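# Move upside-down glass beaker onto a drying-rack peg

## Task

Pick up the inverted glass beaker from the shelved bench by the door and hang it on one of the pegs of the drying rack standing on the shelved bench by the window, pushed on far enough that the peg supports it. The task fails if the beaker touches the floor, if it breaks (dropped more than a few centimetres or knocked hard), or if the robot tips over or ends up leaning. At the end the gripper must have released the beaker and moved away; a beaker that stays in place only because the robot holds it does not count.

## Robot and tools

Robot: a Hello Robot Stretch 3 with one arm. It has a two-wheeled base (0.33 m long, 0.34 m wide), a lift that raises the arm along a mast, and a telescoping arm that reaches out to the robot's RIGHT side. The arm cannot move the gripper forward or back; to do that you drive the base. Turning in place pivots about the point midway between the wheels, 0.05 m behind the front edge. With the arm pulled in and the wrist folded, the footprint during a turn is a circle of radius 0.28 m; an unfolded, level gripper reaches outside it.

Frames: the base frame has its origin on the floor between the drive wheels, x forward, y left, z up. hand_pose is reported in this frame, at the point where closed fingertips meet; with all wrist joints at zero its x axis is up, y points back along the arm toward the mast, z toward the robot's rear. The odometry frame is where the base frame was when the scene began.

execute_actions: argument "actions" is a list holding one action or nothing (empty list = just report state and images). Optional "cameras": list of "head_camera", "nav_camera", "wrist_camera" or "all"; omitted/null/["all"] gives all, [] gives none; a bad name rejects the call. An action may contain:
- "base" with exactly one key: {"translate_m": d}, a straight drive of d metres relative to the base's current place, forward positive, range -1 to 1; or {"rotate_rad": d}, an in-place turn relative to the current heading, left/counter-clockwise positive, range -3.2 to 3.2. No sideways motion. Base offsets are measured from the position in the most recent state report.
- "joints": a single dict keyed by joint name, each value an absolute target: lift_m 0 to 1.1 (arm height); arm_m 0 to 0.52 (extension); wrist_yaw_rad -1.345 to 4.42 (0 = along the arm, positive swings toward the front, 3.0 = folded over the base); wrist_pitch_rad -1.57 to 0.451 (0 level, negative tips fingers down); wrist_roll_rad -2.911 to 2.911 (0 = fingers side by side); gripper_m -0.089 to 0.179 (larger = wider; the real fingertip gap is 0.007 less when nearly shut, 0.025 less when fully open, zero under 0.007); head_pan_rad -3.953 to 1.73 (0 forward, positive left, -1.57 looks along the arm); head_tilt_rad -1.53 to 0.419 (negative down). Done-tolerances: lift/arm/gripper ±0.004, yaw/roll/head ±0.02, pitch ±0.05.
- "contact_limits": {"arm_m": effort %, 1 to 100}; the arm halts (contact_stop) once its effort hits that value, and this also caps its holding force until the next action. Too small a value stops it instantly; values above the maximum are cut.
All motions in an action begin together. Anything you omit may keep pushing toward an earlier target without showing it. Unknown keys or out-of-range values reject the call and nothing moves. Each action lasts at most 15 s. If a result reports a stop, any further execute_actions, wait or finished_scene calls in that same reply are skipped.

wait: {"seconds": 0 to 10}; commands nothing, returns the same report.
zoom_image: {"camera": name, "region": [x0, y0, x1, y1]} pixels from the top-left, at most 504x504, on that camera's latest full image.
finished_scene: {"scene": number}; irreversible; result says if the task succeeded. Replying without any tool call ends everything.

Result lines: base_status/joint_status tell how each motion ended: "done" (for the base, wheels turned the full amount even if slipping), "off_target" (stopped short, may still push), "contact_stop", "time_out", "torque_fault" (old target dropped; a joint that contact-stopped goes slack until commanded again, and a slack lift can sink under load or keep pressing). on_its_own covers uncommanded parts; "held at" is a held target, not the actual position. motor_effort is % of maximum, positive toward higher values, with the action's peak in brackets; readings carry fixed biases and noise. Positive wheel effort pushes forward. lidar_m: 12 distances in 30-degree sectors, 1st straight ahead, counting counter-clockwise (4th left, 7th behind, 10th right), a plane 0.17 m above the floor, range 0.15 to 12 m, "-" = nothing; it misses glass, thin legs and table tops, and the robot's own parts can block sectors 5, 6, 9, 10. wrist_depth_mm and head_depth_mm are 7x7 grids of median depth (wrist 45-1000 mm, head 280-4000 mm, head image sideways); glass is invisible in them. base_odometry is from wheel turns; turned_by_wheels and turned_by_imu give turning since the last report; base_tilt in degrees (forward/right positive) has a fixed offset up to about 4 degrees.

Cameras: head_camera and nav_camera move with the head; wrist_camera rides on the gripper.

Speed: the base is fast only when stowed (lift_m under 0.30, arm_m under 0.03, wrist_yaw_rad over 2.54); otherwise 0.10 m/s and 0.63 rad/s.

Gripping: close to a gripper_m below the object's width to hold it; open to at least 0.02 above the touching value to release. Readings do not prove a grasp; check images. Squeezing too hard trips a stall guard and the object may slip; send a new value to re-squeeze.

Cautions: fold or unfold the wrist only with lift_m 0.32 to 0.95, wrist_pitch_rad -0.4 and roll near 0; once folded, lift may go down to 0.25. With yaw below -0.4 keep pitch at -0.5 or lower. Base, wrist and head never contact-stop and will shove things; wrist servos that strain for several seconds shut off for 10 s. Pushing against something rigid with the gripper above about 0.45 m, pushing again after a contact stop, driving while holding something fixed, or snagging furniture (worst when reversing) can tip the robot; if it leans, back off in small steps, free the gripper and lower lift_m to about 0.2. The beaker is glass: avoid drops and knocks, and keep it off the floor. A loose object may occasionally be nudged by outside forces. Less robot motion time is better.

Each tool is called after "Request:" as name([rows], argument=value, ...), one row to a line, values as JSON.

## Session

Request:
execute_actions(actions=[])

Scene clock: 0.00 s.
base_odometry: x=+0.000 y=+0.000 heading=+0.000 (m, m, rad; odometry frame)
turned_by_wheels: +0.000 (rad since the last result)
turned_by_imu: +0.000 (rad since the last result)
base_tilt: forward=+3.1 right=-0.8 (deg)
lidar_m: 1.62 1.58 1.59 1.53 1.70 1.09 1.09 1.35 1.90 2.05 2.51 1.61
head_depth_mm: 2078 1794 1808 2109 2090 1514 1522 / 2100 1852 1851 2174 1928 1562 1569 / 2117 1927 1917 2237 2143 1621 1622 / 2126 1991 1983 2302 2155 1670 1669 / 2139 2049 2050 2406 2195 1731 1734 / 2160 2489 2121 2485 2033 1795 1804 / 2165 2600 2609 2595 2601 2582 2136
base_status: not commanded
joint_positions: lift_m=+0.543 arm_m=+0.001 wrist_yaw_rad=+3.118 wrist_pitch_rad=-0.467 wrist_roll_rad=+0.013 gripper_m=+0.037 head_pan_rad=-0.018 head_tilt_rad=-0.016
joint_status: not commanded
motor_effort: left_wheel=+0 right_wheel=-2 lift_m=+20 arm_m=-1 wrist_yaw_rad=+0 wrist_pitch_rad=+6 wrist_roll_rad=+0 gripper_m=+0 head_pan_rad=+0 head_tilt_rad=+2 (%)
hand_pose: x=-0.0162 y=+0.0725 z=+0.5450 quat_wxyz=(+0.173, +0.694, +0.155, +0.682) (m; base frame)
wrist_depth_mm: - - - - - - - / - - - - - - - / - - - - - - - / - - - - - - - / 947 952 916 945 - 967 927 / 812 786 813 799 825 808 814 / 706 691 679 701 675 698 694
pictures: head_camera (sideways: a quarter turn clockwise sets it upright), nav_camera (sideways: a quarter turn counterclockwise sets it upright), wrist_camera
Images, in order (width x height): head_camera 896x504, nav_camera 672x504, wrist_camera 644x364.

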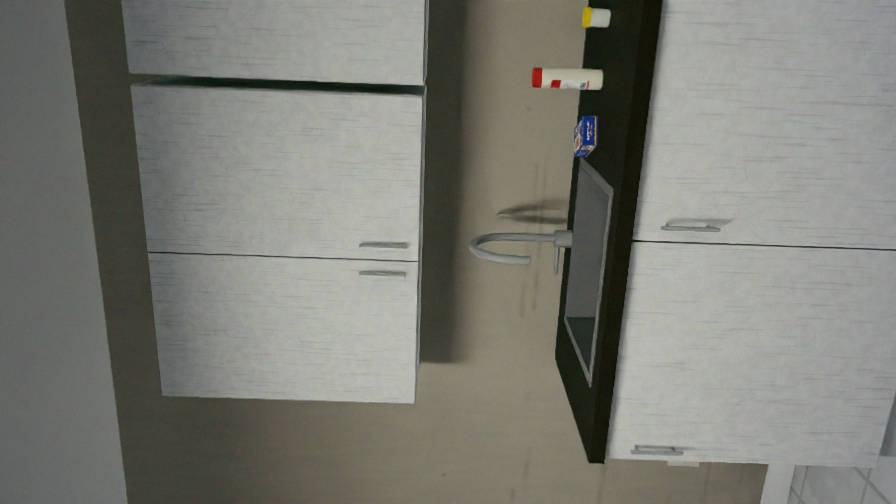

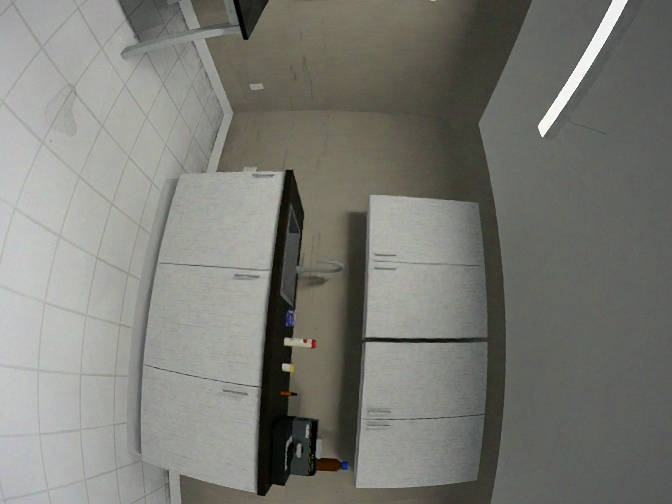

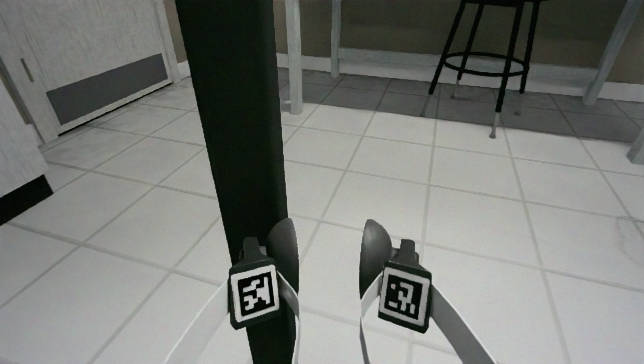

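Request:
execute_actions([
  {"joints": {"head_pan_rad": 1.57, "head_tilt_rad": -0.3}},
], cameras=["head_camera", "nav_camera"])

Request:
execute_actions([
  {"joints": {"head_pan_rad": -1.57, "head_tilt_rad": -0.3}},
], cameras=["head_camera", "nav_camera"])

Request:
execute_actions([
  {"joints": {"head_pan_rad": -3.14, "head_tilt_rad": -0.3}},
], cameras=["head_camera", "nav_camera"])

Scene clock: 1.70 s.
base_odometry: x=+0.000 y=+0.000 heading=+0.000 (m, m, rad; odometry frame)
turned_by_wheels: +0.000 (rad since the last result)
turned_by_imu: +0.000 (rad since the last result)
base_tilt: forward=+3.1 right=-0.8 (deg)
lidar_m: 1.62 1.58 1.59 1.53 1.70 1.09 1.09 1.35 1.90 2.05 2.51 1.62
head_depth_mm: 1818 1932 2037 1946 1674 2002 1637 / 1902 2020 2082 1936 2251 2086 1627 / 1937 2063 2172 1907 2380 2073 1626 / 2032 2143 2254 1877 2444 2070 1625 / 2111 2212 2332 2437 2443 1895 1619 / 2182 2311 2415 2565 2665 2025 1613 / 2232 2325 2428 2561 2583 2029 1609
base_status: not commanded
joint_positions: lift_m=+0.543 arm_m=+0.001 wrist_yaw_rad=+3.118 wrist_pitch_rad=-0.467 wrist_roll_rad=+0.013 gripper_m=+0.037 head_pan_rad=+1.563 head_tilt_rad=-0.296
joint_status: all done
motor_effort: left_wheel=+0(0) right_wheel=+0(1) lift_m=+22(21) arm_m=-1(1) wrist_yaw_rad=-1(0) wrist_pitch_rad=+6(6) wrist_roll_rad=+0(0) gripper_m=-1(0) head_pan_rad=+4(63) head_tilt_rad=-3(31) (%)
hand_pose: x=-0.0162 y=+0.0725 z=+0.5450 quat_wxyz=(+0.173, +0.694, +0.155, +0.682) (m; base frame)
wrist_depth_mm: - - - - - - - / - - - - - - - / - - - - - - - / - - - - - - - / 931 923 936 943 - 959 943 / 799 792 827 812 826 799 806 / 695 686 670 684 687 691 693
pictures: head_camera (sideways: a quarter turn clockwise sets it upright), nav_camera (sideways: a quarter turn counterclockwise sets it upright)
Images, in order (width x height): head_camera 896x504, nav_camera 672x504.

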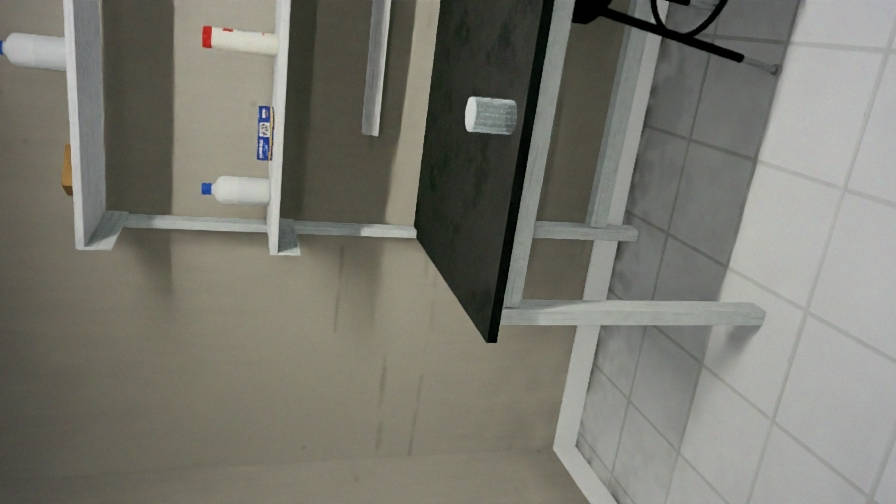

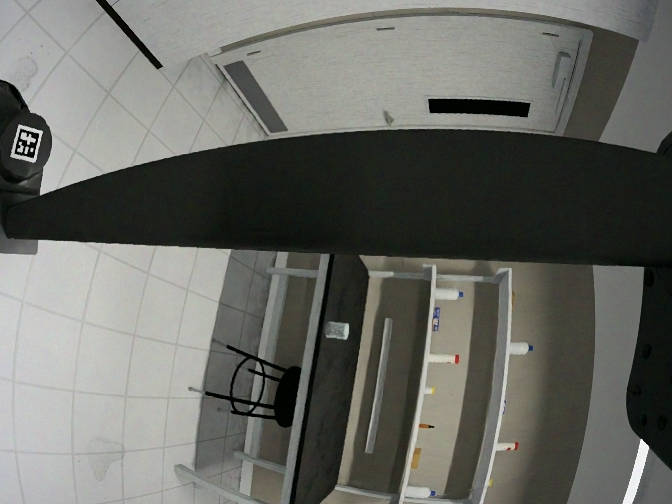

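Scene clock: 3.63 s.
base_odometry: x=+0.000 y=+0.000 heading=+0.000 (m, m, rad; odometry frame)
turned_by_wheels: +0.000 (rad since the last result)
turned_by_imu: +0.000 (rad since the last result)
base_tilt: forward=+3.1 right=-0.9 (deg)
lidar_m: 1.62 1.59 1.59 1.53 1.70 1.09 1.09 1.34 1.90 2.05 2.51 1.61
head_depth_mm: 2229 1988 2051 2537 2614 2093 1644 / 2307 2055 2122 2676 2733 2087 1632 / 2361 2478 2560 2761 2759 2069 1628 / 2459 2559 2680 2851 2845 2067 1619 / 2546 2699 2782 2927 2530 2050 1616 / 2651 2816 2959 3108 2774 2038 1605 / 2762 2926 3058 3281 2777 2030 1598
base_status: not commanded
joint_positions: lift_m=+0.543 arm_m=+0.001 wrist_yaw_rad=+3.118 wrist_pitch_rad=-0.467 wrist_roll_rad=+0.013 gripper_m=+0.037 head_pan_rad=-1.563 head_tilt_rad=-0.296
joint_status: all done
motor_effort: left_wheel=+0(0) right_wheel=-1(1) lift_m=+20(21) arm_m=-1(1) wrist_yaw_rad=+0(0) wrist_pitch_rad=+5(6) wrist_roll_rad=+0(0) gripper_m=+0(0) head_pan_rad=-4(63) head_tilt_rad=-2(4) (%)
hand_pose: x=-0.0162 y=+0.0725 z=+0.5450 quat_wxyz=(+0.173, +0.694, +0.155, +0.682) (m; base frame)
wrist_depth_mm: - - - - - - - / - - - - - - - / - - - - - - - / - - - - - - - / 953 924 928 965 - 919 974 / 789 800 824 793 823 814 832 / 691 699 680 689 671 695 701
pictures: head_camera (sideways: a quarter turn clockwise sets it upright), nav_camera (sideways: a quarter turn counterclockwise sets it upright)
Images, in order (width x height): head_camera 896x504, nav_camera 672x504.

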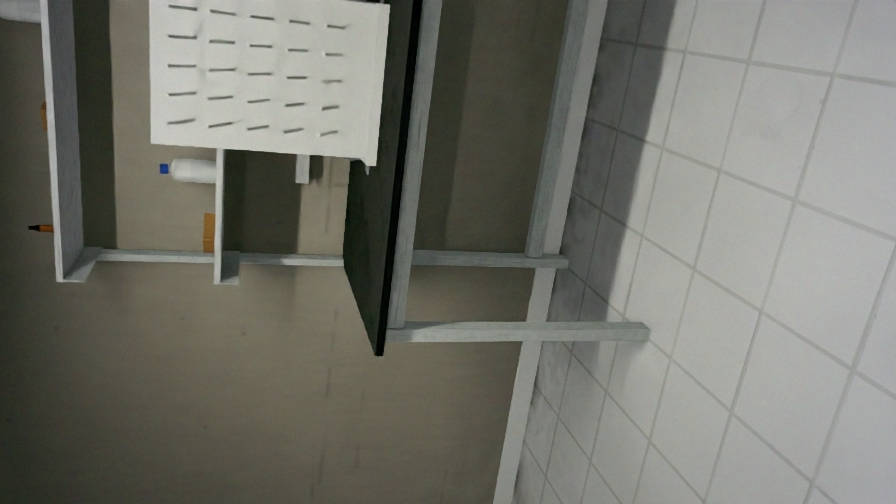

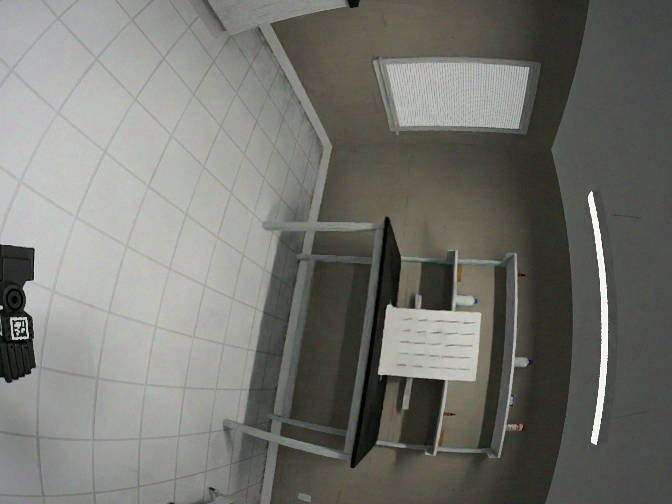

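Scene clock: 4.93 s.
base_odometry: x=+0.000 y=+0.000 heading=+0.000 (m, m, rad; odometry frame)
turned_by_wheels: +0.000 (rad since the last result)
turned_by_imu: +0.000 (rad since the last result)
base_tilt: forward=+3.0 right=-0.8 (deg)
lidar_m: 1.62 1.58 1.59 1.53 1.69 1.09 1.09 1.34 1.90 2.06 2.51 1.61
head_depth_mm: 921 963 1007 1052 1110 1169 1231 / 952 996 1041 1092 1146 1214 1284 / 985 1029 1079 1134 1198 1267 1341 / 1447 1514 1595 1669 1762 1855 1488 / 1495 1569 1659 1747 1797 1658 1568 / 1541 1624 1719 1822 1836 1510 1553 / 1617 1698 1798 1902 1962 1569 1599
base_status: not commanded
joint_positions: lift_m=+0.543 arm_m=+0.001 wrist_yaw_rad=+3.118 wrist_pitch_rad=-0.467 wrist_roll_rad=+0.013 gripper_m=+0.037 head_pan_rad=-3.133 head_tilt_rad=-0.296
joint_status: all done
motor_effort: left_wheel=-1(0) right_wheel=-1(1) lift_m=+21(20) arm_m=-1(0) wrist_yaw_rad=+0(0) wrist_pitch_rad=+6(6) wrist_roll_rad=+0(0) gripper_m=+0(1) head_pan_rad=-4(60) head_tilt_rad=-2(1) (%)
hand_pose: x=-0.0162 y=+0.0725 z=+0.5450 quat_wxyz=(+0.173, +0.694, +0.155, +0.682) (m; base frame)
wrist_depth_mm: - - - - - - - / - - - - - - - / - - - - - - - / - - - - - - - / 962 950 944 943 - 954 967 / 811 799 810 814 838 820 805 / 686 699 673 708 683 703 691
pictures: head_camera (sideways: a quarter turn clockwise sets it upright), nav_camera (sideways: a quarter turn counterclockwise sets it upright)
Images, in order (width x height): head_camera 896x504, nav_camera 672x504.

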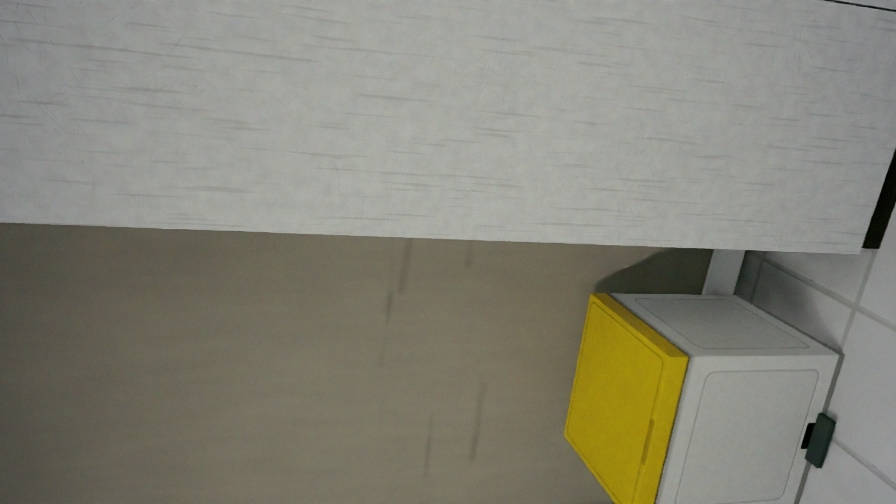

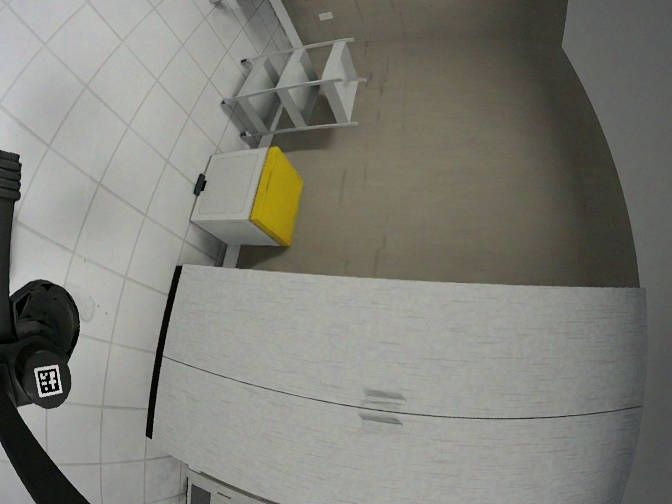

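Request:
execute_actions([
  {"joints": {"head_pan_rad": -1.85, "head_tilt_rad": -0.1, "lift_m": 0.28}},
], cameras=["head_camera"])

Scene clock: 10.07 s.
base_odometry: x=+0.000 y=+0.000 heading=+0.000 (m, m, rad; odometry frame)
turned_by_wheels: +0.000 (rad since the last result)
turned_by_imu: +0.000 (rad since the last result)
base_tilt: forward=+3.0 right=-0.9 (deg)
lidar_m: 1.62 1.58 1.59 1.53 1.70 1.09 1.09 1.34 1.90 2.06 2.51 1.62
head_depth_mm: 2416 2441 2508 2554 2571 2602 1984 / 2427 2461 2524 2586 2509 2562 2050 / 2441 2472 2516 2577 2668 2682 2045 / 2455 2466 2173 2216 2654 2651 2031 / 2458 2534 2170 2187 2663 2651 2040 / 2477 2517 2575 2604 2692 2625 2015 / 2484 2529 2551 2621 2691 2633 2003
base_status: not commanded
joint_positions: lift_m=+0.280 arm_m=+0.001 wrist_yaw_rad=+3.118 wrist_pitch_rad=-0.467 wrist_roll_rad=+0.013 gripper_m=+0.037 head_pan_rad=-1.857 head_tilt_rad=-0.112
joint_status: all done
motor_effort: left_wheel=+0(0) right_wheel=-1(1) lift_m=+14(16) arm_m=+0(0) wrist_yaw_rad=-1(0) wrist_pitch_rad=+6(6) wrist_roll_rad=+1(0) gripper_m=+0(1) head_pan_rad=+5(63) head_tilt_rad=+8(32) (%)
hand_pose: x=-0.0162 y=+0.0724 z=+0.2822 quat_wxyz=(+0.173, +0.694, +0.155, +0.682) (m; base frame)
wrist_depth_mm: - - - - - - - / - - - - - - - / 898 901 - 897 904 900 894 / 706 710 704 699 708 721 716 / 581 579 584 572 603 590 585 / 489 508 - - - 500 499 / 438 - - - 416 431 423
pictures: head_camera (sideways: a quarter turn clockwise sets it upright)
Images, in order (width x height): head_camera 896x504.

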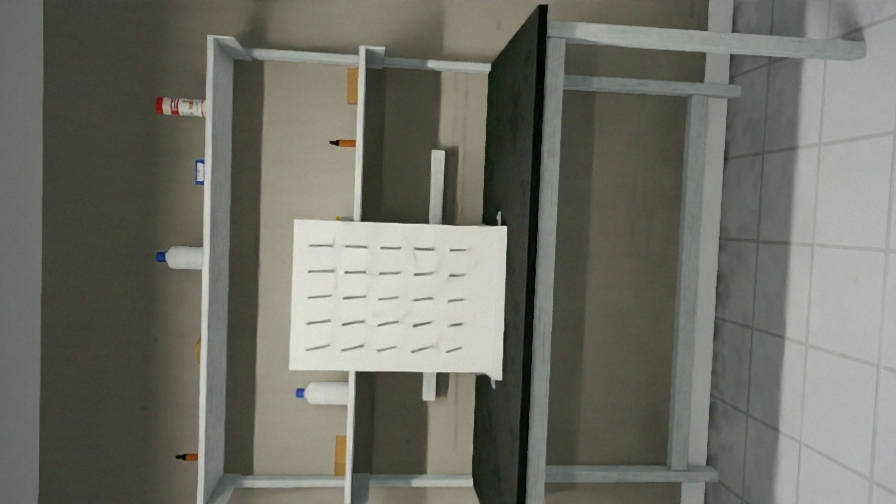

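Request:
zoom_image(camera="head_camera", region=[270, 190, 550, 400])

Region (270, 190, 550, 400) of head_camera's 896x504 image, scaled by 1.800, with more detail than that image has; it fills the top 378 rows of this view, and the rest is white.

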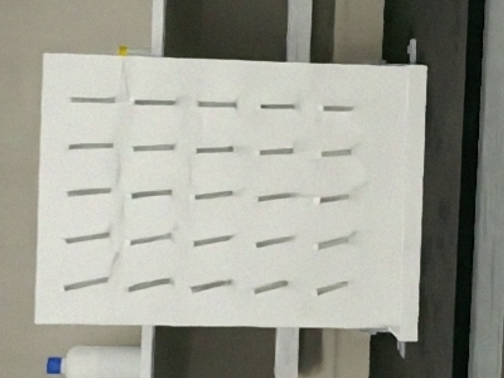

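Request:
execute_actions([
  {"base": {"rotate_rad": 1.483}, "joints": {"head_pan_rad": 0.0, "head_tilt_rad": -0.5}},
], cameras=["head_camera"])

Request:
execute_actions([
  {"base": {"translate_m": 0.876}},
], cameras=["head_camera"])

Scene clock: 15.10 s.
base_odometry: x=+0.000 y=+0.000 heading=+1.483 (m, m, rad; odometry frame)
turned_by_wheels: +1.483 (rad since the last result)
turned_by_imu: +1.460 (rad since the last result)
base_tilt: forward=+3.0 right=-0.9 (deg)
lidar_m: 1.53 1.79 1.09 1.09 1.30 1.90 2.05 2.65 1.62 1.61 1.82 1.49
head_depth_mm: 1792 1930 1776 1646 2096 1663 1382 / 1813 1990 1774 2292 2083 1658 1375 / 1851 2018 1748 2404 2071 1654 1366 / 1894 2096 1730 2440 2073 1658 1367 / 1971 2141 1725 2514 1989 1639 1373 / 2039 2224 2382 2572 1984 1633 1362 / 2095 2270 2496 2636 2041 1632 1361
base_status: done
joint_positions: lift_m=+0.280 arm_m=+0.001 wrist_yaw_rad=+3.118 wrist_pitch_rad=-0.467 wrist_roll_rad=+0.013 gripper_m=+0.037 head_pan_rad=-0.007 head_tilt_rad=-0.494
joint_status: all done
motor_effort: left_wheel=-2(7) right_wheel=+1(8) lift_m=+14(14) arm_m=-1(1) wrist_yaw_rad=+0(0) wrist_pitch_rad=+6(6) wrist_roll_rad=+0(0) gripper_m=+0(1) head_pan_rad=+5(62) head_tilt_rad=-4(40) (%)
hand_pose: x=-0.0162 y=+0.0724 z=+0.2822 quat_wxyz=(+0.173, +0.694, +0.155, +0.682) (m; base frame)
wrist_depth_mm: - - - - - 966 926 / - - - - - - - / 903 882 - 875 932 934 921 / 708 703 721 709 710 714 721 / 580 576 583 583 603 586 577 / 494 506 - - - 484 482 / 439 - - - 412 429 428
pictures: head_camera (sideways: a quarter turn clockwise sets it upright)
Images, in order (width x height): head_camera 896x504.

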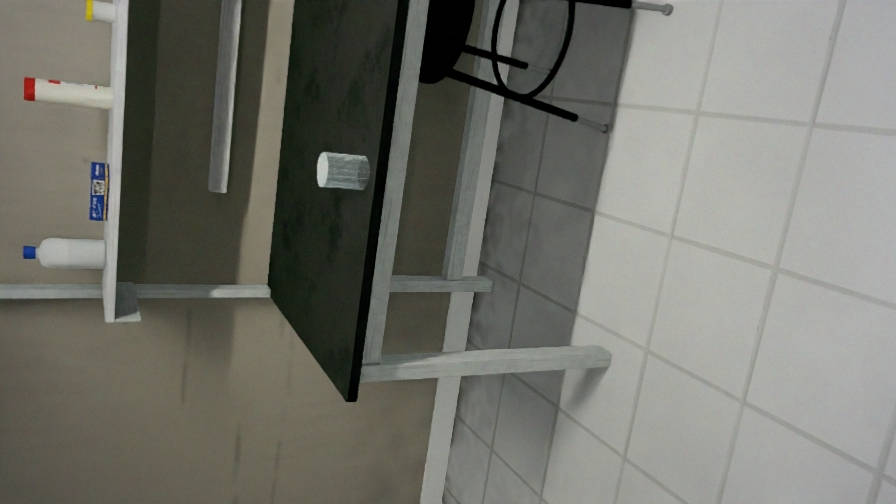

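Scene clock: 19.80 s.
base_odometry: x=+0.077 y=+0.873 heading=+1.483 (m, m, rad; odometry frame)
turned_by_wheels: +0.000 (rad since the last result)
turned_by_imu: +0.007 (rad since the last result)
base_tilt: forward=+3.1 right=-0.8 (deg)
lidar_m: 1.19 0.69 1.32 0.95 1.02 1.77 2.90 2.15 1.81 1.12 0.77 0.76
head_depth_mm: 1085 1163 1236 1160 862 685 1356 / 1103 1193 1266 1149 856 701 1378 / 1115 1219 1330 1142 852 720 1377 / 988 1262 1362 1141 850 740 1367 / 1159 1258 1389 1129 844 768 1367 / 1220 1321 1437 1184 840 1501 1363 / 1256 1361 1488 1644 838 873 1001
base_status: done
joint_positions: lift_m=+0.280 arm_m=+0.001 wrist_yaw_rad=+3.118 wrist_pitch_rad=-0.467 wrist_roll_rad=+0.013 gripper_m=+0.037 head_pan_rad=-0.007 head_tilt_rad=-0.495
joint_status: not commanded
motor_effort: left_wheel=-2(8) right_wheel=+1(9) lift_m=+15(15) arm_m=-1(1) wrist_yaw_rad=+0(0) wrist_pitch_rad=+6(6) wrist_roll_rad=+0(0) gripper_m=+0(0) head_pan_rad=+5(5) head_tilt_rad=-3(3) (%)
hand_pose: x=-0.0162 y=+0.0724 z=+0.2822 quat_wxyz=(+0.173, +0.694, +0.155, +0.682) (m; base frame)
wrist_depth_mm: - - - - - - - / - - - - - - - / 891 905 - 919 900 927 920 / 704 711 708 729 705 702 698 / 583 581 584 592 592 591 581 / 488 506 - - - 491 487 / 438 - - - 415 423 429
pictures: head_camera (sideways: a quarter turn clockwise sets it upright)
Images, in order (width x height): head_camera 896x504.

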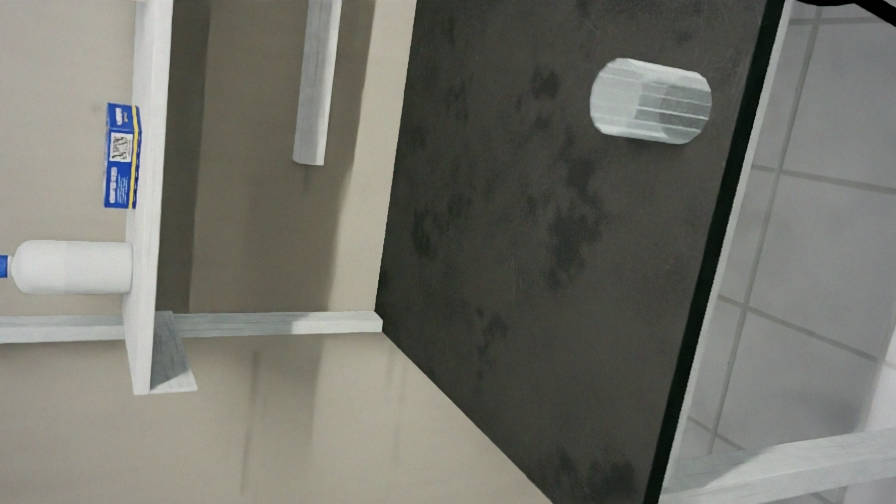

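Request:
execute_actions([
  {"base": {"rotate_rad": 1.36}, "joints": {"head_pan_rad": -1.57, "head_tilt_rad": -0.75, "lift_m": 0.93, "wrist_pitch_rad": -0.4}},
], cameras=["head_camera"])

Scene clock: 26.87 s.
base_odometry: x=+0.077 y=+0.873 heading=+2.843 (m, m, rad; odometry frame)
turned_by_wheels: +1.360 (rad since the last result)
turned_by_imu: +1.345 (rad since the last result)
base_tilt: forward=+3.0 right=-0.9 (deg)
lidar_m: 1.15 0.96 1.29 2.70 3.39 1.86 1.81 1.10 0.76 0.77 0.69 1.36
head_depth_mm: 1112 1240 991 791 - - 1186 / 1127 1248 987 788 711 - 1198 / 1129 1253 987 786 781 - - / 1143 1253 978 783 1598 - 1171 / 1171 1246 978 780 1637 - 1177 / 1180 1258 971 779 1565 1394 1179 / 1166 1263 969 778 1552 1346 1195
base_status: done
joint_positions: lift_m=+0.930 arm_m=+0.001 wrist_yaw_rad=+3.118 wrist_pitch_rad=-0.421 wrist_roll_rad=+0.013 gripper_m=+0.037 head_pan_rad=-1.563 head_tilt_rad=-0.741
joint_status: all done
motor_effort: left_wheel=-2(8) right_wheel=+0(7) lift_m=+26(28) arm_m=-1(1) wrist_yaw_rad=+0(0) wrist_pitch_rad=+8(10) wrist_roll_rad=+0(0) gripper_m=+0(1) head_pan_rad=-4(62) head_tilt_rad=-5(31) (%)
hand_pose: x=-0.0160 y=+0.0784 z=+0.9415 quat_wxyz=(+0.157, +0.697, +0.139, +0.685) (m; base frame)
wrist_depth_mm: - - - - - - - / - - - - - - - / - - - - - - - / - - - - - - - / - - - - - - - / - - - - - - - / - - - - - - -
pictures: head_camera (sideways: a quarter turn clockwise sets it upright)
Images, in order (width x height): head_camera 896x504.

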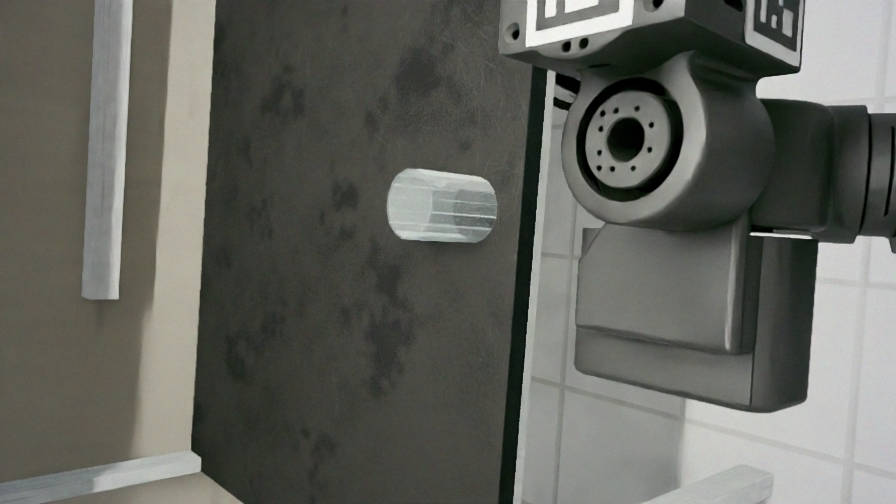

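Request:
execute_actions([
  {"joints": {"wrist_yaw_rad": 0.0, "gripper_m": 0.15}},
], cameras=["head_camera", "wrist_camera"])

Scene clock: 29.63 s.
base_odometry: x=+0.077 y=+0.873 heading=+2.843 (m, m, rad; odometry frame)
turned_by_wheels: +0.000 (rad since the last result)
turned_by_imu: +0.000 (rad since the last result)
base_tilt: forward=+3.0 right=-0.8 (deg)
lidar_m: 1.15 0.96 1.30 2.70 3.38 1.87 1.81 1.10 0.76 0.77 0.69 1.36
head_depth_mm: 1112 1237 995 802 - - - / 1118 1241 987 812 - - - / 1132 1253 985 822 - - - / 1141 1248 980 806 1558 1355 1205 / 1165 1249 976 795 1564 1365 1200 / 1177 1260 974 780 1559 1365 1196 / 1166 1265 970 778 1553 1338 1195
base_status: not commanded
joint_positions: lift_m=+0.930 arm_m=+0.001 wrist_yaw_rad=+0.002 wrist_pitch_rad=-0.421 wrist_roll_rad=+0.013 gripper_m=+0.150 head_pan_rad=-1.563 head_tilt_rad=-0.741
joint_status: all done
motor_effort: left_wheel=-2(2) right_wheel=+1(1) lift_m=+26(27) arm_m=-1(1) wrist_yaw_rad=-2(4) wrist_pitch_rad=+8(8) wrist_roll_rad=+0(0) gripper_m=-1(90) head_pan_rad=-5(5) head_tilt_rad=-6(6) (%)
hand_pose: x=-0.0211 y=-0.3695 z=+0.9415 quat_wxyz=(+0.687, +0.148, -0.695, -0.149) (m; base frame)
wrist_depth_mm: - 941 981 916 914 919 913 / - - - - - - - / - 736 732 761 745 759 761 / 590 567 564 562 556 565 571 / 449 463 452 447 454 476 461 / 472 - 405 396 390 391 380 / - - - - - - -
pictures: head_camera (sideways: a quarter turn clockwise sets it upright), wrist_camera
Images, in order (width x height): head_camera 896x504, wrist_camera 644x364.

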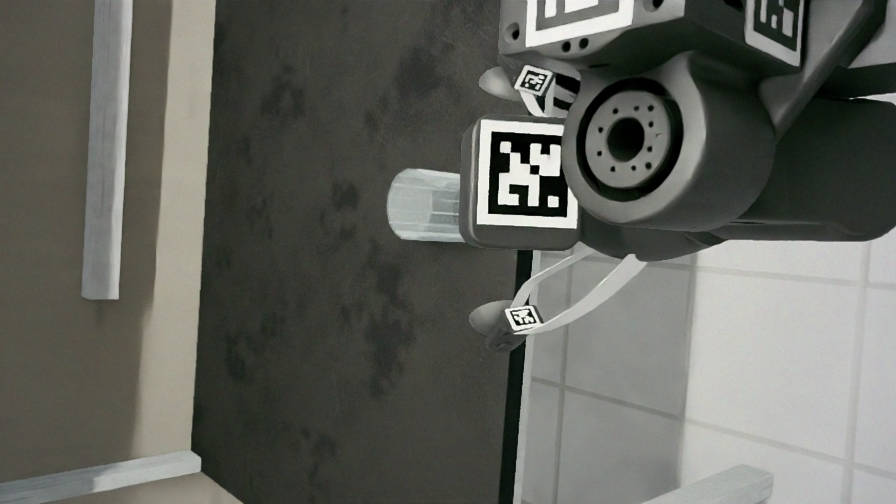

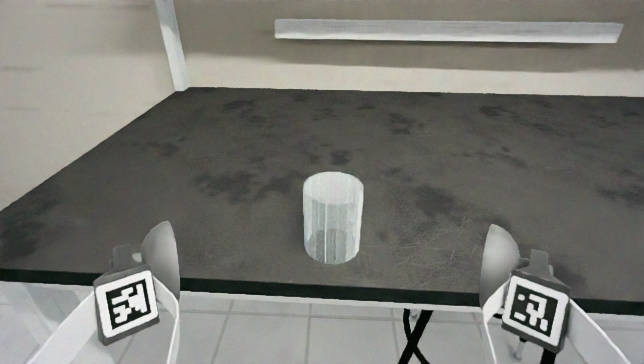

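Request:
execute_actions([
  {"joints": {"wrist_pitch_rad": -0.65, "lift_m": 0.865, "arm_m": 0.12}},
], cameras=["head_camera", "wrist_camera"])

Scene clock: 32.77 s.
base_odometry: x=+0.077 y=+0.873 heading=+2.843 (m, m, rad; odometry frame)
turned_by_wheels: +0.000 (rad since the last result)
turned_by_imu: +0.000 (rad since the last result)
base_tilt: forward=+3.0 right=-0.9 (deg)
lidar_m: 1.15 0.95 1.29 2.70 3.36 1.87 1.81 1.10 0.76 0.77 0.69 1.36
head_depth_mm: 1113 1236 990 851 - 1351 1208 / 1123 1252 988 - - 1345 1207 / 1135 1251 985 832 - 1351 1204 / 1145 1249 980 805 1531 1367 1202 / 1167 1254 976 780 1564 1368 1196 / 1180 1255 973 777 1558 1373 1193 / 1164 1266 971 776 1560 1339 1196
base_status: not commanded
joint_positions: lift_m=+0.865 arm_m=+0.120 wrist_yaw_rad=+0.001 wrist_pitch_rad=-0.662 wrist_roll_rad=+0.013 gripper_m=+0.150 head_pan_rad=-1.563 head_tilt_rad=-0.741
joint_status: all done
motor_effort: left_wheel=-2(1) right_wheel=+1(1) lift_m=+14(23) arm_m=+7(5) wrist_yaw_rad=-1(2) wrist_pitch_rad=+4(7) wrist_roll_rad=+0(0) gripper_m=+0(1) head_pan_rad=-5(5) head_tilt_rad=-6(6) (%)
hand_pose: x=-0.0214 y=-0.4519 z=+0.8277 quat_wxyz=(+0.665, +0.229, -0.673, -0.231) (m; base frame)
wrist_depth_mm: 568 541 543 533 539 523 538 / 420 424 420 426 420 425 422 / 347 349 350 346 349 345 346 / 295 296 296 294 296 295 294 / 277 269 270 265 264 266 257 / 501 - - - - - - / 881 875 921 909 937 918 927
pictures: head_camera (sideways: a quarter turn clockwise sets it upright), wrist_camera
Images, in order (width x height): head_camera 896x504, wrist_camera 644x364.

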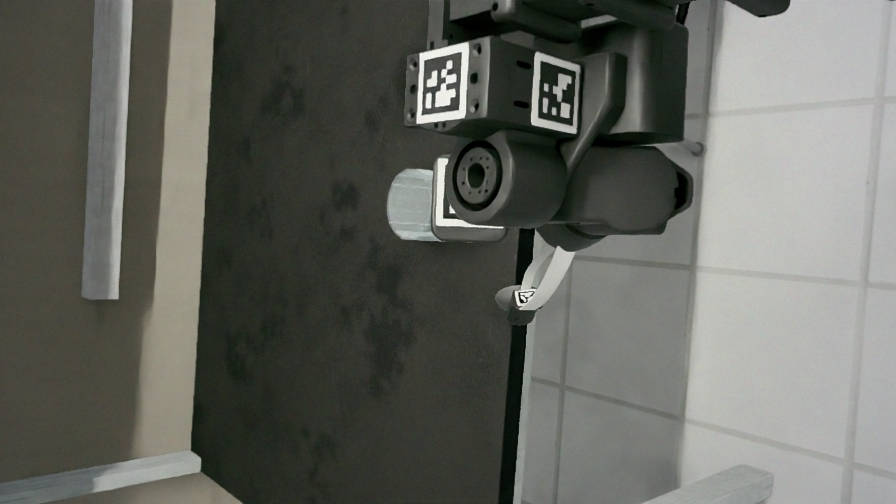

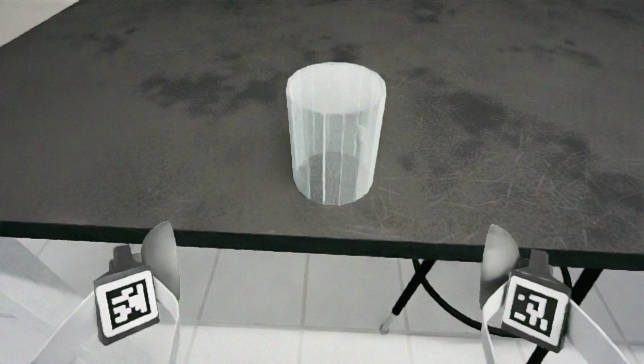

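Request:
execute_actions([
  {"joints": {"arm_m": 0.215}, "contact_limits": {"arm_m": 20}},
], cameras=["head_camera", "wrist_camera"])

Scene clock: 35.33 s.
base_odometry: x=+0.077 y=+0.873 heading=+2.843 (m, m, rad; odometry frame)
turned_by_wheels: +0.000 (rad since the last result)
turned_by_imu: +0.000 (rad since the last result)
base_tilt: forward=+3.1 right=-0.8 (deg)
lidar_m: 1.15 0.96 1.29 2.70 3.35 1.87 1.81 1.10 0.76 0.77 0.69 1.36
head_depth_mm: 1111 1241 1070 - 1547 1369 1210 / 1126 1250 1067 - 1399 1350 1208 / 1131 1251 1020 - 1563 1363 1200 / 1140 1245 982 804 1537 1374 1202 / 1169 1252 976 779 1565 1369 1197 / 1179 1268 970 777 1560 1373 1198 / 1163 1270 967 777 1551 1339 1193
base_status: not commanded
joint_positions: lift_m=+0.865 arm_m=+0.215 wrist_yaw_rad=+0.001 wrist_pitch_rad=-0.662 wrist_roll_rad=+0.013 gripper_m=+0.150 head_pan_rad=-1.563 head_tilt_rad=-0.741
joint_status: all done
motor_effort: left_wheel=-2(2) right_wheel=+1(1) lift_m=+13(14) arm_m=+6(8) wrist_yaw_rad=-1(1) wrist_pitch_rad=+4(5) wrist_roll_rad=+0(0) gripper_m=+0(1) head_pan_rad=-5(5) head_tilt_rad=-6(6) (%)
contact_limits: arm_m 20 (drawing in: default 34, maximum 55; extending or still: default 46, maximum 75)
hand_pose: x=-0.0214 y=-0.5469 z=+0.8277 quat_wxyz=(+0.665, +0.229, -0.673, -0.231) (m; base frame)
wrist_depth_mm: 563 540 535 525 527 539 536 / 420 424 419 422 425 422 420 / 350 343 348 350 346 347 346 / 294 297 297 294 292 295 298 / 257 263 258 256 257 264 256 / 227 - 227 227 227 226 227 / 204 200 203 202 203 202 203
pictures: head_camera (sideways: a quarter turn clockwise sets it upright), wrist_camera
Images, in order (width x height): head_camera 896x504, wrist_camera 644x364.

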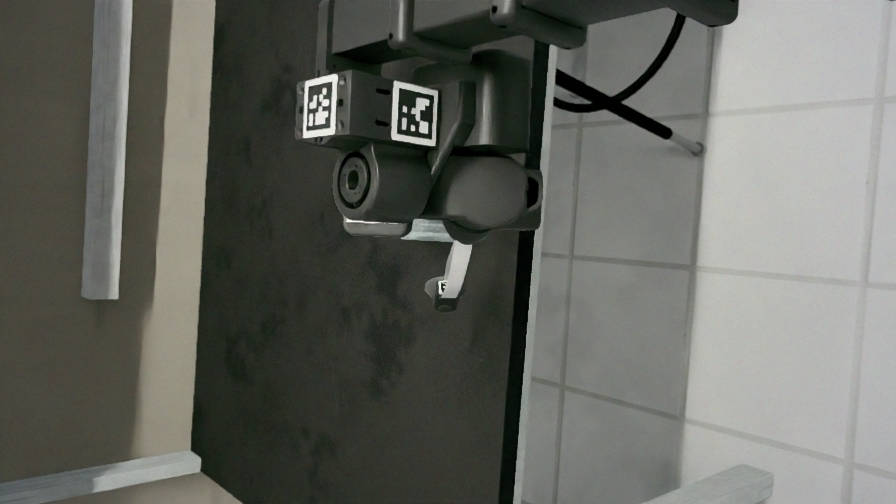

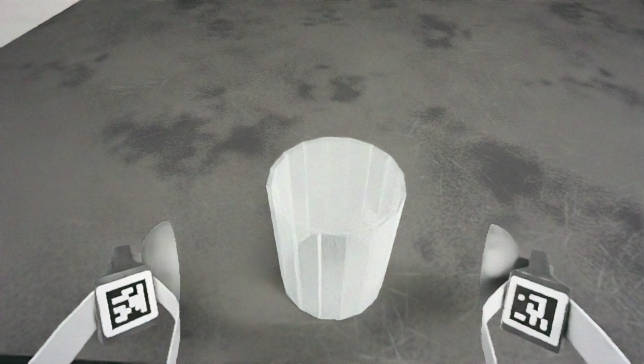

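Request:
execute_actions([
  {"joints": {"gripper_m": 0.10, "arm_m": 0.222}},
], cameras=["head_camera", "wrist_camera"])

Scene clock: 38.97 s.
base_odometry: x=+0.077 y=+0.873 heading=+2.843 (m, m, rad; odometry frame)
turned_by_wheels: +0.000 (rad since the last result)
turned_by_imu: +0.000 (rad since the last result)
base_tilt: forward=+3.0 right=-0.9 (deg)
lidar_m: 1.15 0.96 1.29 2.69 3.37 1.87 1.81 1.10 0.76 0.77 0.69 1.36
head_depth_mm: 1116 1236 1066 - 1542 1372 1211 / 1124 1245 1068 - 1268 1353 1206 / 1129 1248 1038 - 1534 1376 1204 / 1144 1249 978 806 1533 1371 1205 / 1171 1247 977 781 1559 1374 1198 / 1178 1257 972 778 1556 1367 1197 / 1164 1265 968 775 1563 1342 1196
base_status: not commanded
joint_positions: lift_m=+0.865 arm_m=+0.222 wrist_yaw_rad=+0.001 wrist_pitch_rad=-0.662 wrist_roll_rad=+0.013 gripper_m=+0.100 head_pan_rad=-1.563 head_tilt_rad=-0.741
joint_status: all done
motor_effort: left_wheel=-2(2) right_wheel=+0(1) lift_m=+14(14) arm_m=+6(6) wrist_yaw_rad=-1(1) wrist_pitch_rad=+5(4) wrist_roll_rad=+0(0) gripper_m=-1(89) head_pan_rad=-5(4) head_tilt_rad=-6(5) (%)
hand_pose: x=-0.0214 y=-0.5539 z=+0.8277 quat_wxyz=(+0.665, +0.229, -0.673, -0.231) (m; base frame)
wrist_depth_mm: 572 537 540 532 549 541 537 / 421 421 421 423 423 422 419 / 350 345 350 347 348 349 344 / 294 294 295 295 295 295 294 / 258 255 264 257 256 256 259 / 226 226 227 226 227 231 227 / 203 201 201 203 203 199 204
pictures: head_camera (sideways: a quarter turn clockwise sets it upright), wrist_camera
Images, in order (width x height): head_camera 896x504, wrist_camera 644x364.

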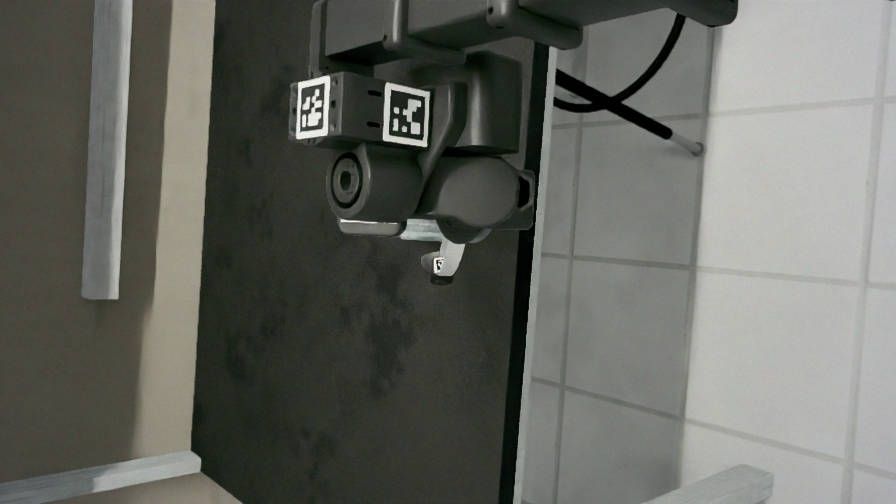

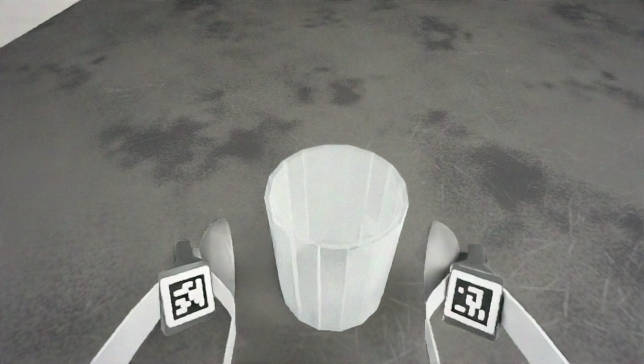

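Request:
execute_actions([
  {"joints": {"lift_m": 0.853, "arm_m": 0.24}},
], cameras=["head_camera", "wrist_camera"])

Scene clock: 41.50 s.
base_odometry: x=+0.077 y=+0.873 heading=+2.843 (m, m, rad; odometry frame)
turned_by_wheels: +0.000 (rad since the last result)
turned_by_imu: +0.000 (rad since the last result)
base_tilt: forward=+3.1 right=-0.9 (deg)
lidar_m: 1.14 0.95 1.29 2.70 3.37 1.87 1.80 1.10 0.76 0.77 0.69 1.36
head_depth_mm: 1114 1241 1069 - 1538 1385 1207 / 1119 1246 1063 - 1249 1354 1205 / 1131 1249 1058 - 1536 1376 1202 / 1141 1246 982 781 1530 1368 1203 / 1175 1252 975 780 1563 1372 1200 / 1181 1262 970 778 1551 1362 1194 / 1168 1265 970 774 1555 1343 1196
base_status: not commanded
joint_positions: lift_m=+0.853 arm_m=+0.240 wrist_yaw_rad=+0.001 wrist_pitch_rad=-0.662 wrist_roll_rad=+0.013 gripper_m=+0.100 head_pan_rad=-1.563 head_tilt_rad=-0.741
joint_status: all done
motor_effort: left_wheel=-2(2) right_wheel=+0(1) lift_m=+14(14) arm_m=+6(7) wrist_yaw_rad=-1(1) wrist_pitch_rad=+4(4) wrist_roll_rad=+0(0) gripper_m=-1(1) head_pan_rad=-5(5) head_tilt_rad=-6(6) (%)
hand_pose: x=-0.0214 y=-0.5719 z=+0.8156 quat_wxyz=(+0.665, +0.229, -0.673, -0.231) (m; base frame)
wrist_depth_mm: 497 502 512 513 502 509 506 / 393 398 392 395 397 400 401 / 329 328 325 328 327 327 327 / 275 278 278 278 278 277 278 / 242 243 248 241 243 241 241 / 213 214 214 214 215 217 214 / 192 190 193 192 191 188 193
pictures: head_camera (sideways: a quarter turn clockwise sets it upright), wrist_camera
Images, in order (width x height): head_camera 896x504, wrist_camera 644x364.

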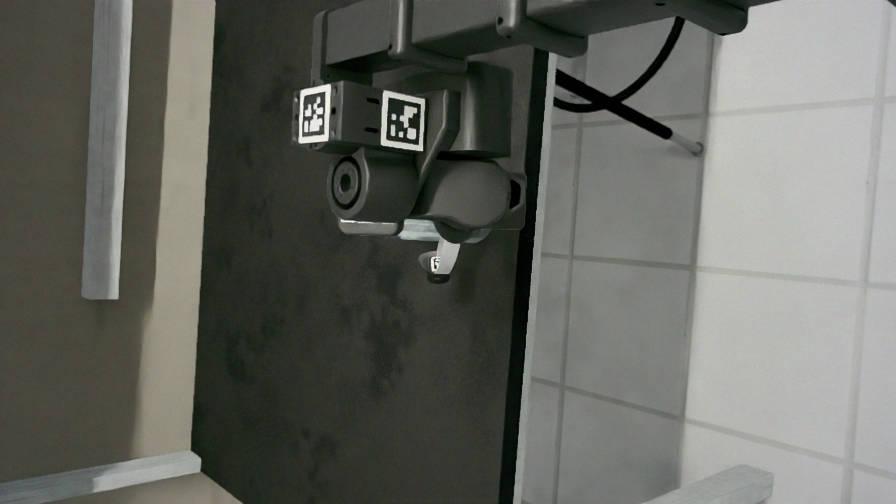

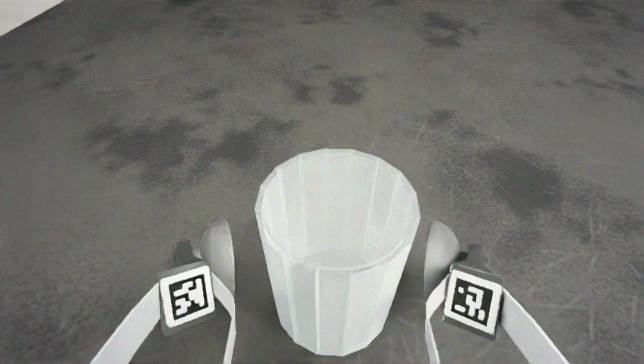

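Request:
execute_actions([
  {"joints": {"gripper_m": 0.02}},
], cameras=["head_camera", "wrist_camera"])

Scene clock: 43.17 s.
base_odometry: x=+0.077 y=+0.873 heading=+2.843 (m, m, rad; odometry frame)
turned_by_wheels: +0.000 (rad since the last result)
turned_by_imu: +0.000 (rad since the last result)
base_tilt: forward=+3.1 right=-0.9 (deg)
lidar_m: 1.15 0.96 1.29 2.71 3.35 1.87 1.81 1.10 0.76 0.77 0.69 1.36
head_depth_mm: 1113 1241 1068 - 1546 1381 1212 / 1124 1245 1067 - 1256 1352 1206 / 1131 1255 1058 - 1533 1372 1205 / 1145 1249 983 796 1535 1372 1204 / 1167 1258 977 781 1567 1375 1201 / 1178 1261 970 776 1560 1365 1198 / 1166 1263 970 776 1553 1341 1195
base_status: not commanded
joint_positions: lift_m=+0.853 arm_m=+0.240 wrist_yaw_rad=+0.000 wrist_pitch_rad=-0.666 wrist_roll_rad=+0.013 gripper_m=+0.021 head_pan_rad=-1.563 head_tilt_rad=-0.741
joint_status: all done
motor_effort: left_wheel=-2(2) right_wheel=+1(1) lift_m=+15(14) arm_m=+6(6) wrist_yaw_rad=-1(1) wrist_pitch_rad=+6(7) wrist_roll_rad=+0(0) gripper_m=-25(99) head_pan_rad=-5(5) head_tilt_rad=-7(6) (%)
hand_pose: x=-0.0215 y=-0.5711 z=+0.8148 quat_wxyz=(+0.664, +0.230, -0.672, -0.233) (m; base frame)
wrist_depth_mm: 494 498 493 500 499 490 500 / 395 399 394 393 394 387 390 / 321 322 322 321 325 327 324 / 275 275 278 277 277 276 278 / 240 240 247 242 244 239 242 / 214 213 - 213 213 212 213 / 190 190 191 191 191 193 192
pictures: head_camera (sideways: a quarter turn clockwise sets it upright), wrist_camera
Images, in order (width x height): head_camera 896x504, wrist_camera 644x364.

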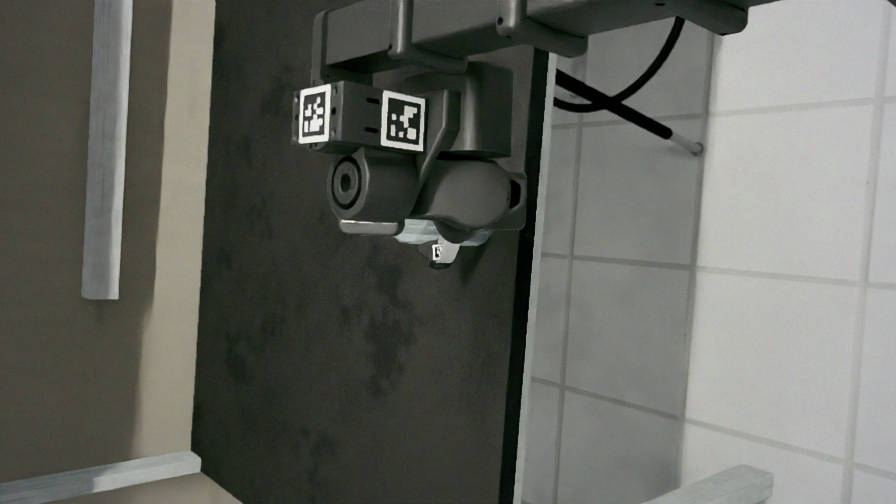

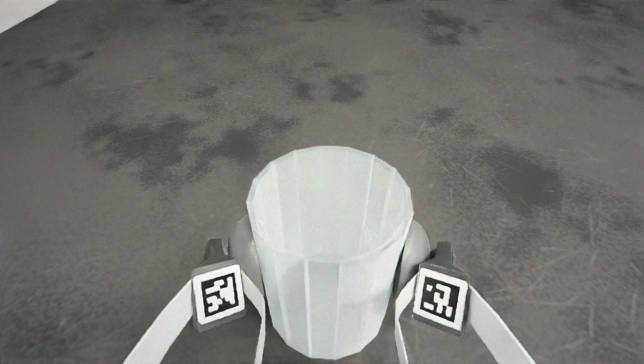

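Request:
execute_actions([
  {"joints": {"lift_m": 0.88}},
], cameras=["wrist_camera"])

Scene clock: 44.40 s.
base_odometry: x=+0.077 y=+0.873 heading=+2.843 (m, m, rad; odometry frame)
turned_by_wheels: +0.000 (rad since the last result)
turned_by_imu: +0.000 (rad since the last result)
base_tilt: forward=+3.0 right=-0.8 (deg)
lidar_m: 1.15 0.96 1.30 2.70 3.36 1.87 1.80 1.10 0.76 0.77 0.69 1.36
head_depth_mm: 1115 1234 - - 1538 1370 1211 / 1118 1245 - 735 1252 1351 1206 / 1130 1250 1085 - 1533 1376 1208 / 1142 1249 978 762 1526 1376 1204 / 1167 1248 977 780 1566 1370 1196 / 1181 1262 973 778 1560 1368 1199 / 1168 1269 968 775 1556 1337 1197
base_status: not commanded
joint_positions: lift_m=+0.880 arm_m=+0.240 wrist_yaw_rad=+0.000 wrist_pitch_rad=-0.670 wrist_roll_rad=+0.013 gripper_m=+0.027 head_pan_rad=-1.563 head_tilt_rad=-0.741
joint_status: all done
on_its_own: gripper_m is held at +0.026, not at your +0.020, by its stall guard, which is still easing
motor_effort: left_wheel=-1(2) right_wheel=+1(1) lift_m=+27(28) arm_m=+6(6) wrist_yaw_rad=+0(1) wrist_pitch_rad=+8(8) wrist_roll_rad=+0(0) gripper_m=-16(24) head_pan_rad=-4(5) head_tilt_rad=-5(6) (%)
hand_pose: x=-0.0215 y=-0.5704 z=+0.8402 quat_wxyz=(+0.664, +0.231, -0.672, -0.234) (m; base frame)
wrist_depth_mm: 710 553 560 559 562 555 556 / 439 436 437 438 437 441 445 / 361 363 360 364 364 367 363 / 309 309 306 309 308 310 308 / 270 270 276 269 279 270 270 / 240 239 - 238 234 240 241 / 214 216 216 214 215 215 215
pictures: wrist_camera
Images, in order (width x height): wrist_camera 644x364.

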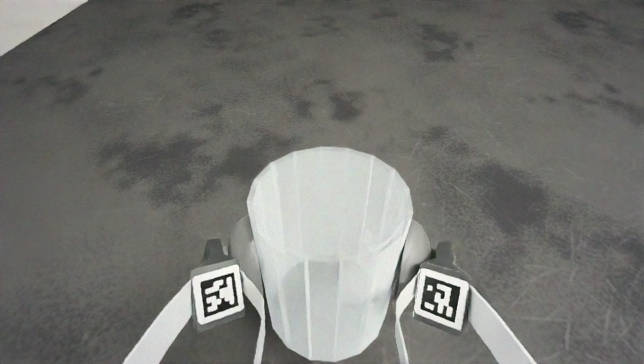

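Request:
execute_actions([
  {"joints": {"gripper_m": 0.036}},
], cameras=["wrist_camera"])

Scene clock: 45.27 s.
base_odometry: x=+0.077 y=+0.873 heading=+2.843 (m, m, rad; odometry frame)
turned_by_wheels: +0.000 (rad since the last result)
turned_by_imu: +0.000 (rad since the last result)
base_tilt: forward=+3.0 right=-0.9 (deg)
lidar_m: 1.15 0.96 1.29 2.70 3.36 1.87 1.81 1.10 0.76 0.77 0.69 1.36
head_depth_mm: 1117 1236 - - 1538 1368 1212 / 1126 1245 - 736 1253 1346 1205 / 1133 1250 1079 - 1534 1381 1201 / 1142 1247 980 761 1518 1374 1199 / 1174 1253 974 779 1570 1369 1199 / 1182 1259 974 779 1560 1364 1201 / 1165 1263 970 774 1558 1340 1193
base_status: not commanded
joint_positions: lift_m=+0.880 arm_m=+0.240 wrist_yaw_rad=+0.000 wrist_pitch_rad=-0.670 wrist_roll_rad=+0.013 gripper_m=+0.037 head_pan_rad=-1.563 head_tilt_rad=-0.741
joint_status: all done
motor_effort: left_wheel=-1(2) right_wheel=+1(1) lift_m=+27(27) arm_m=+6(7) wrist_yaw_rad=-1(0) wrist_pitch_rad=+8(8) wrist_roll_rad=+0(0) gripper_m=-17(32) head_pan_rad=-5(5) head_tilt_rad=-6(6) (%)
hand_pose: x=-0.0215 y=-0.5704 z=+0.8402 quat_wxyz=(+0.664, +0.231, -0.672, -0.234) (m; base frame)
wrist_depth_mm: 695 558 558 556 542 561 554 / 438 437 439 445 439 448 441 / 364 365 365 362 362 365 364 / 312 307 311 310 312 313 310 / 269 267 278 271 276 270 273 / 240 239 - 239 238 241 239 / 216 214 214 215 215 216 216
pictures: wrist_camera
Images, in order (width x height): wrist_camera 644x364.

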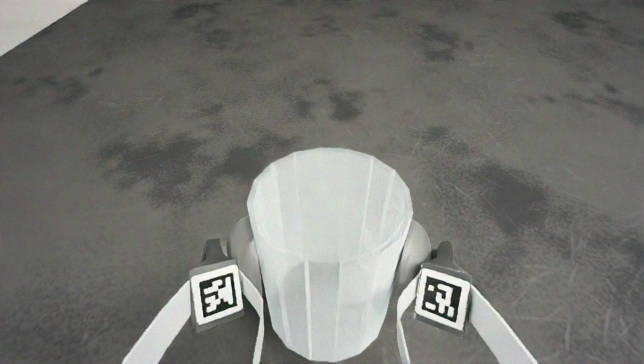

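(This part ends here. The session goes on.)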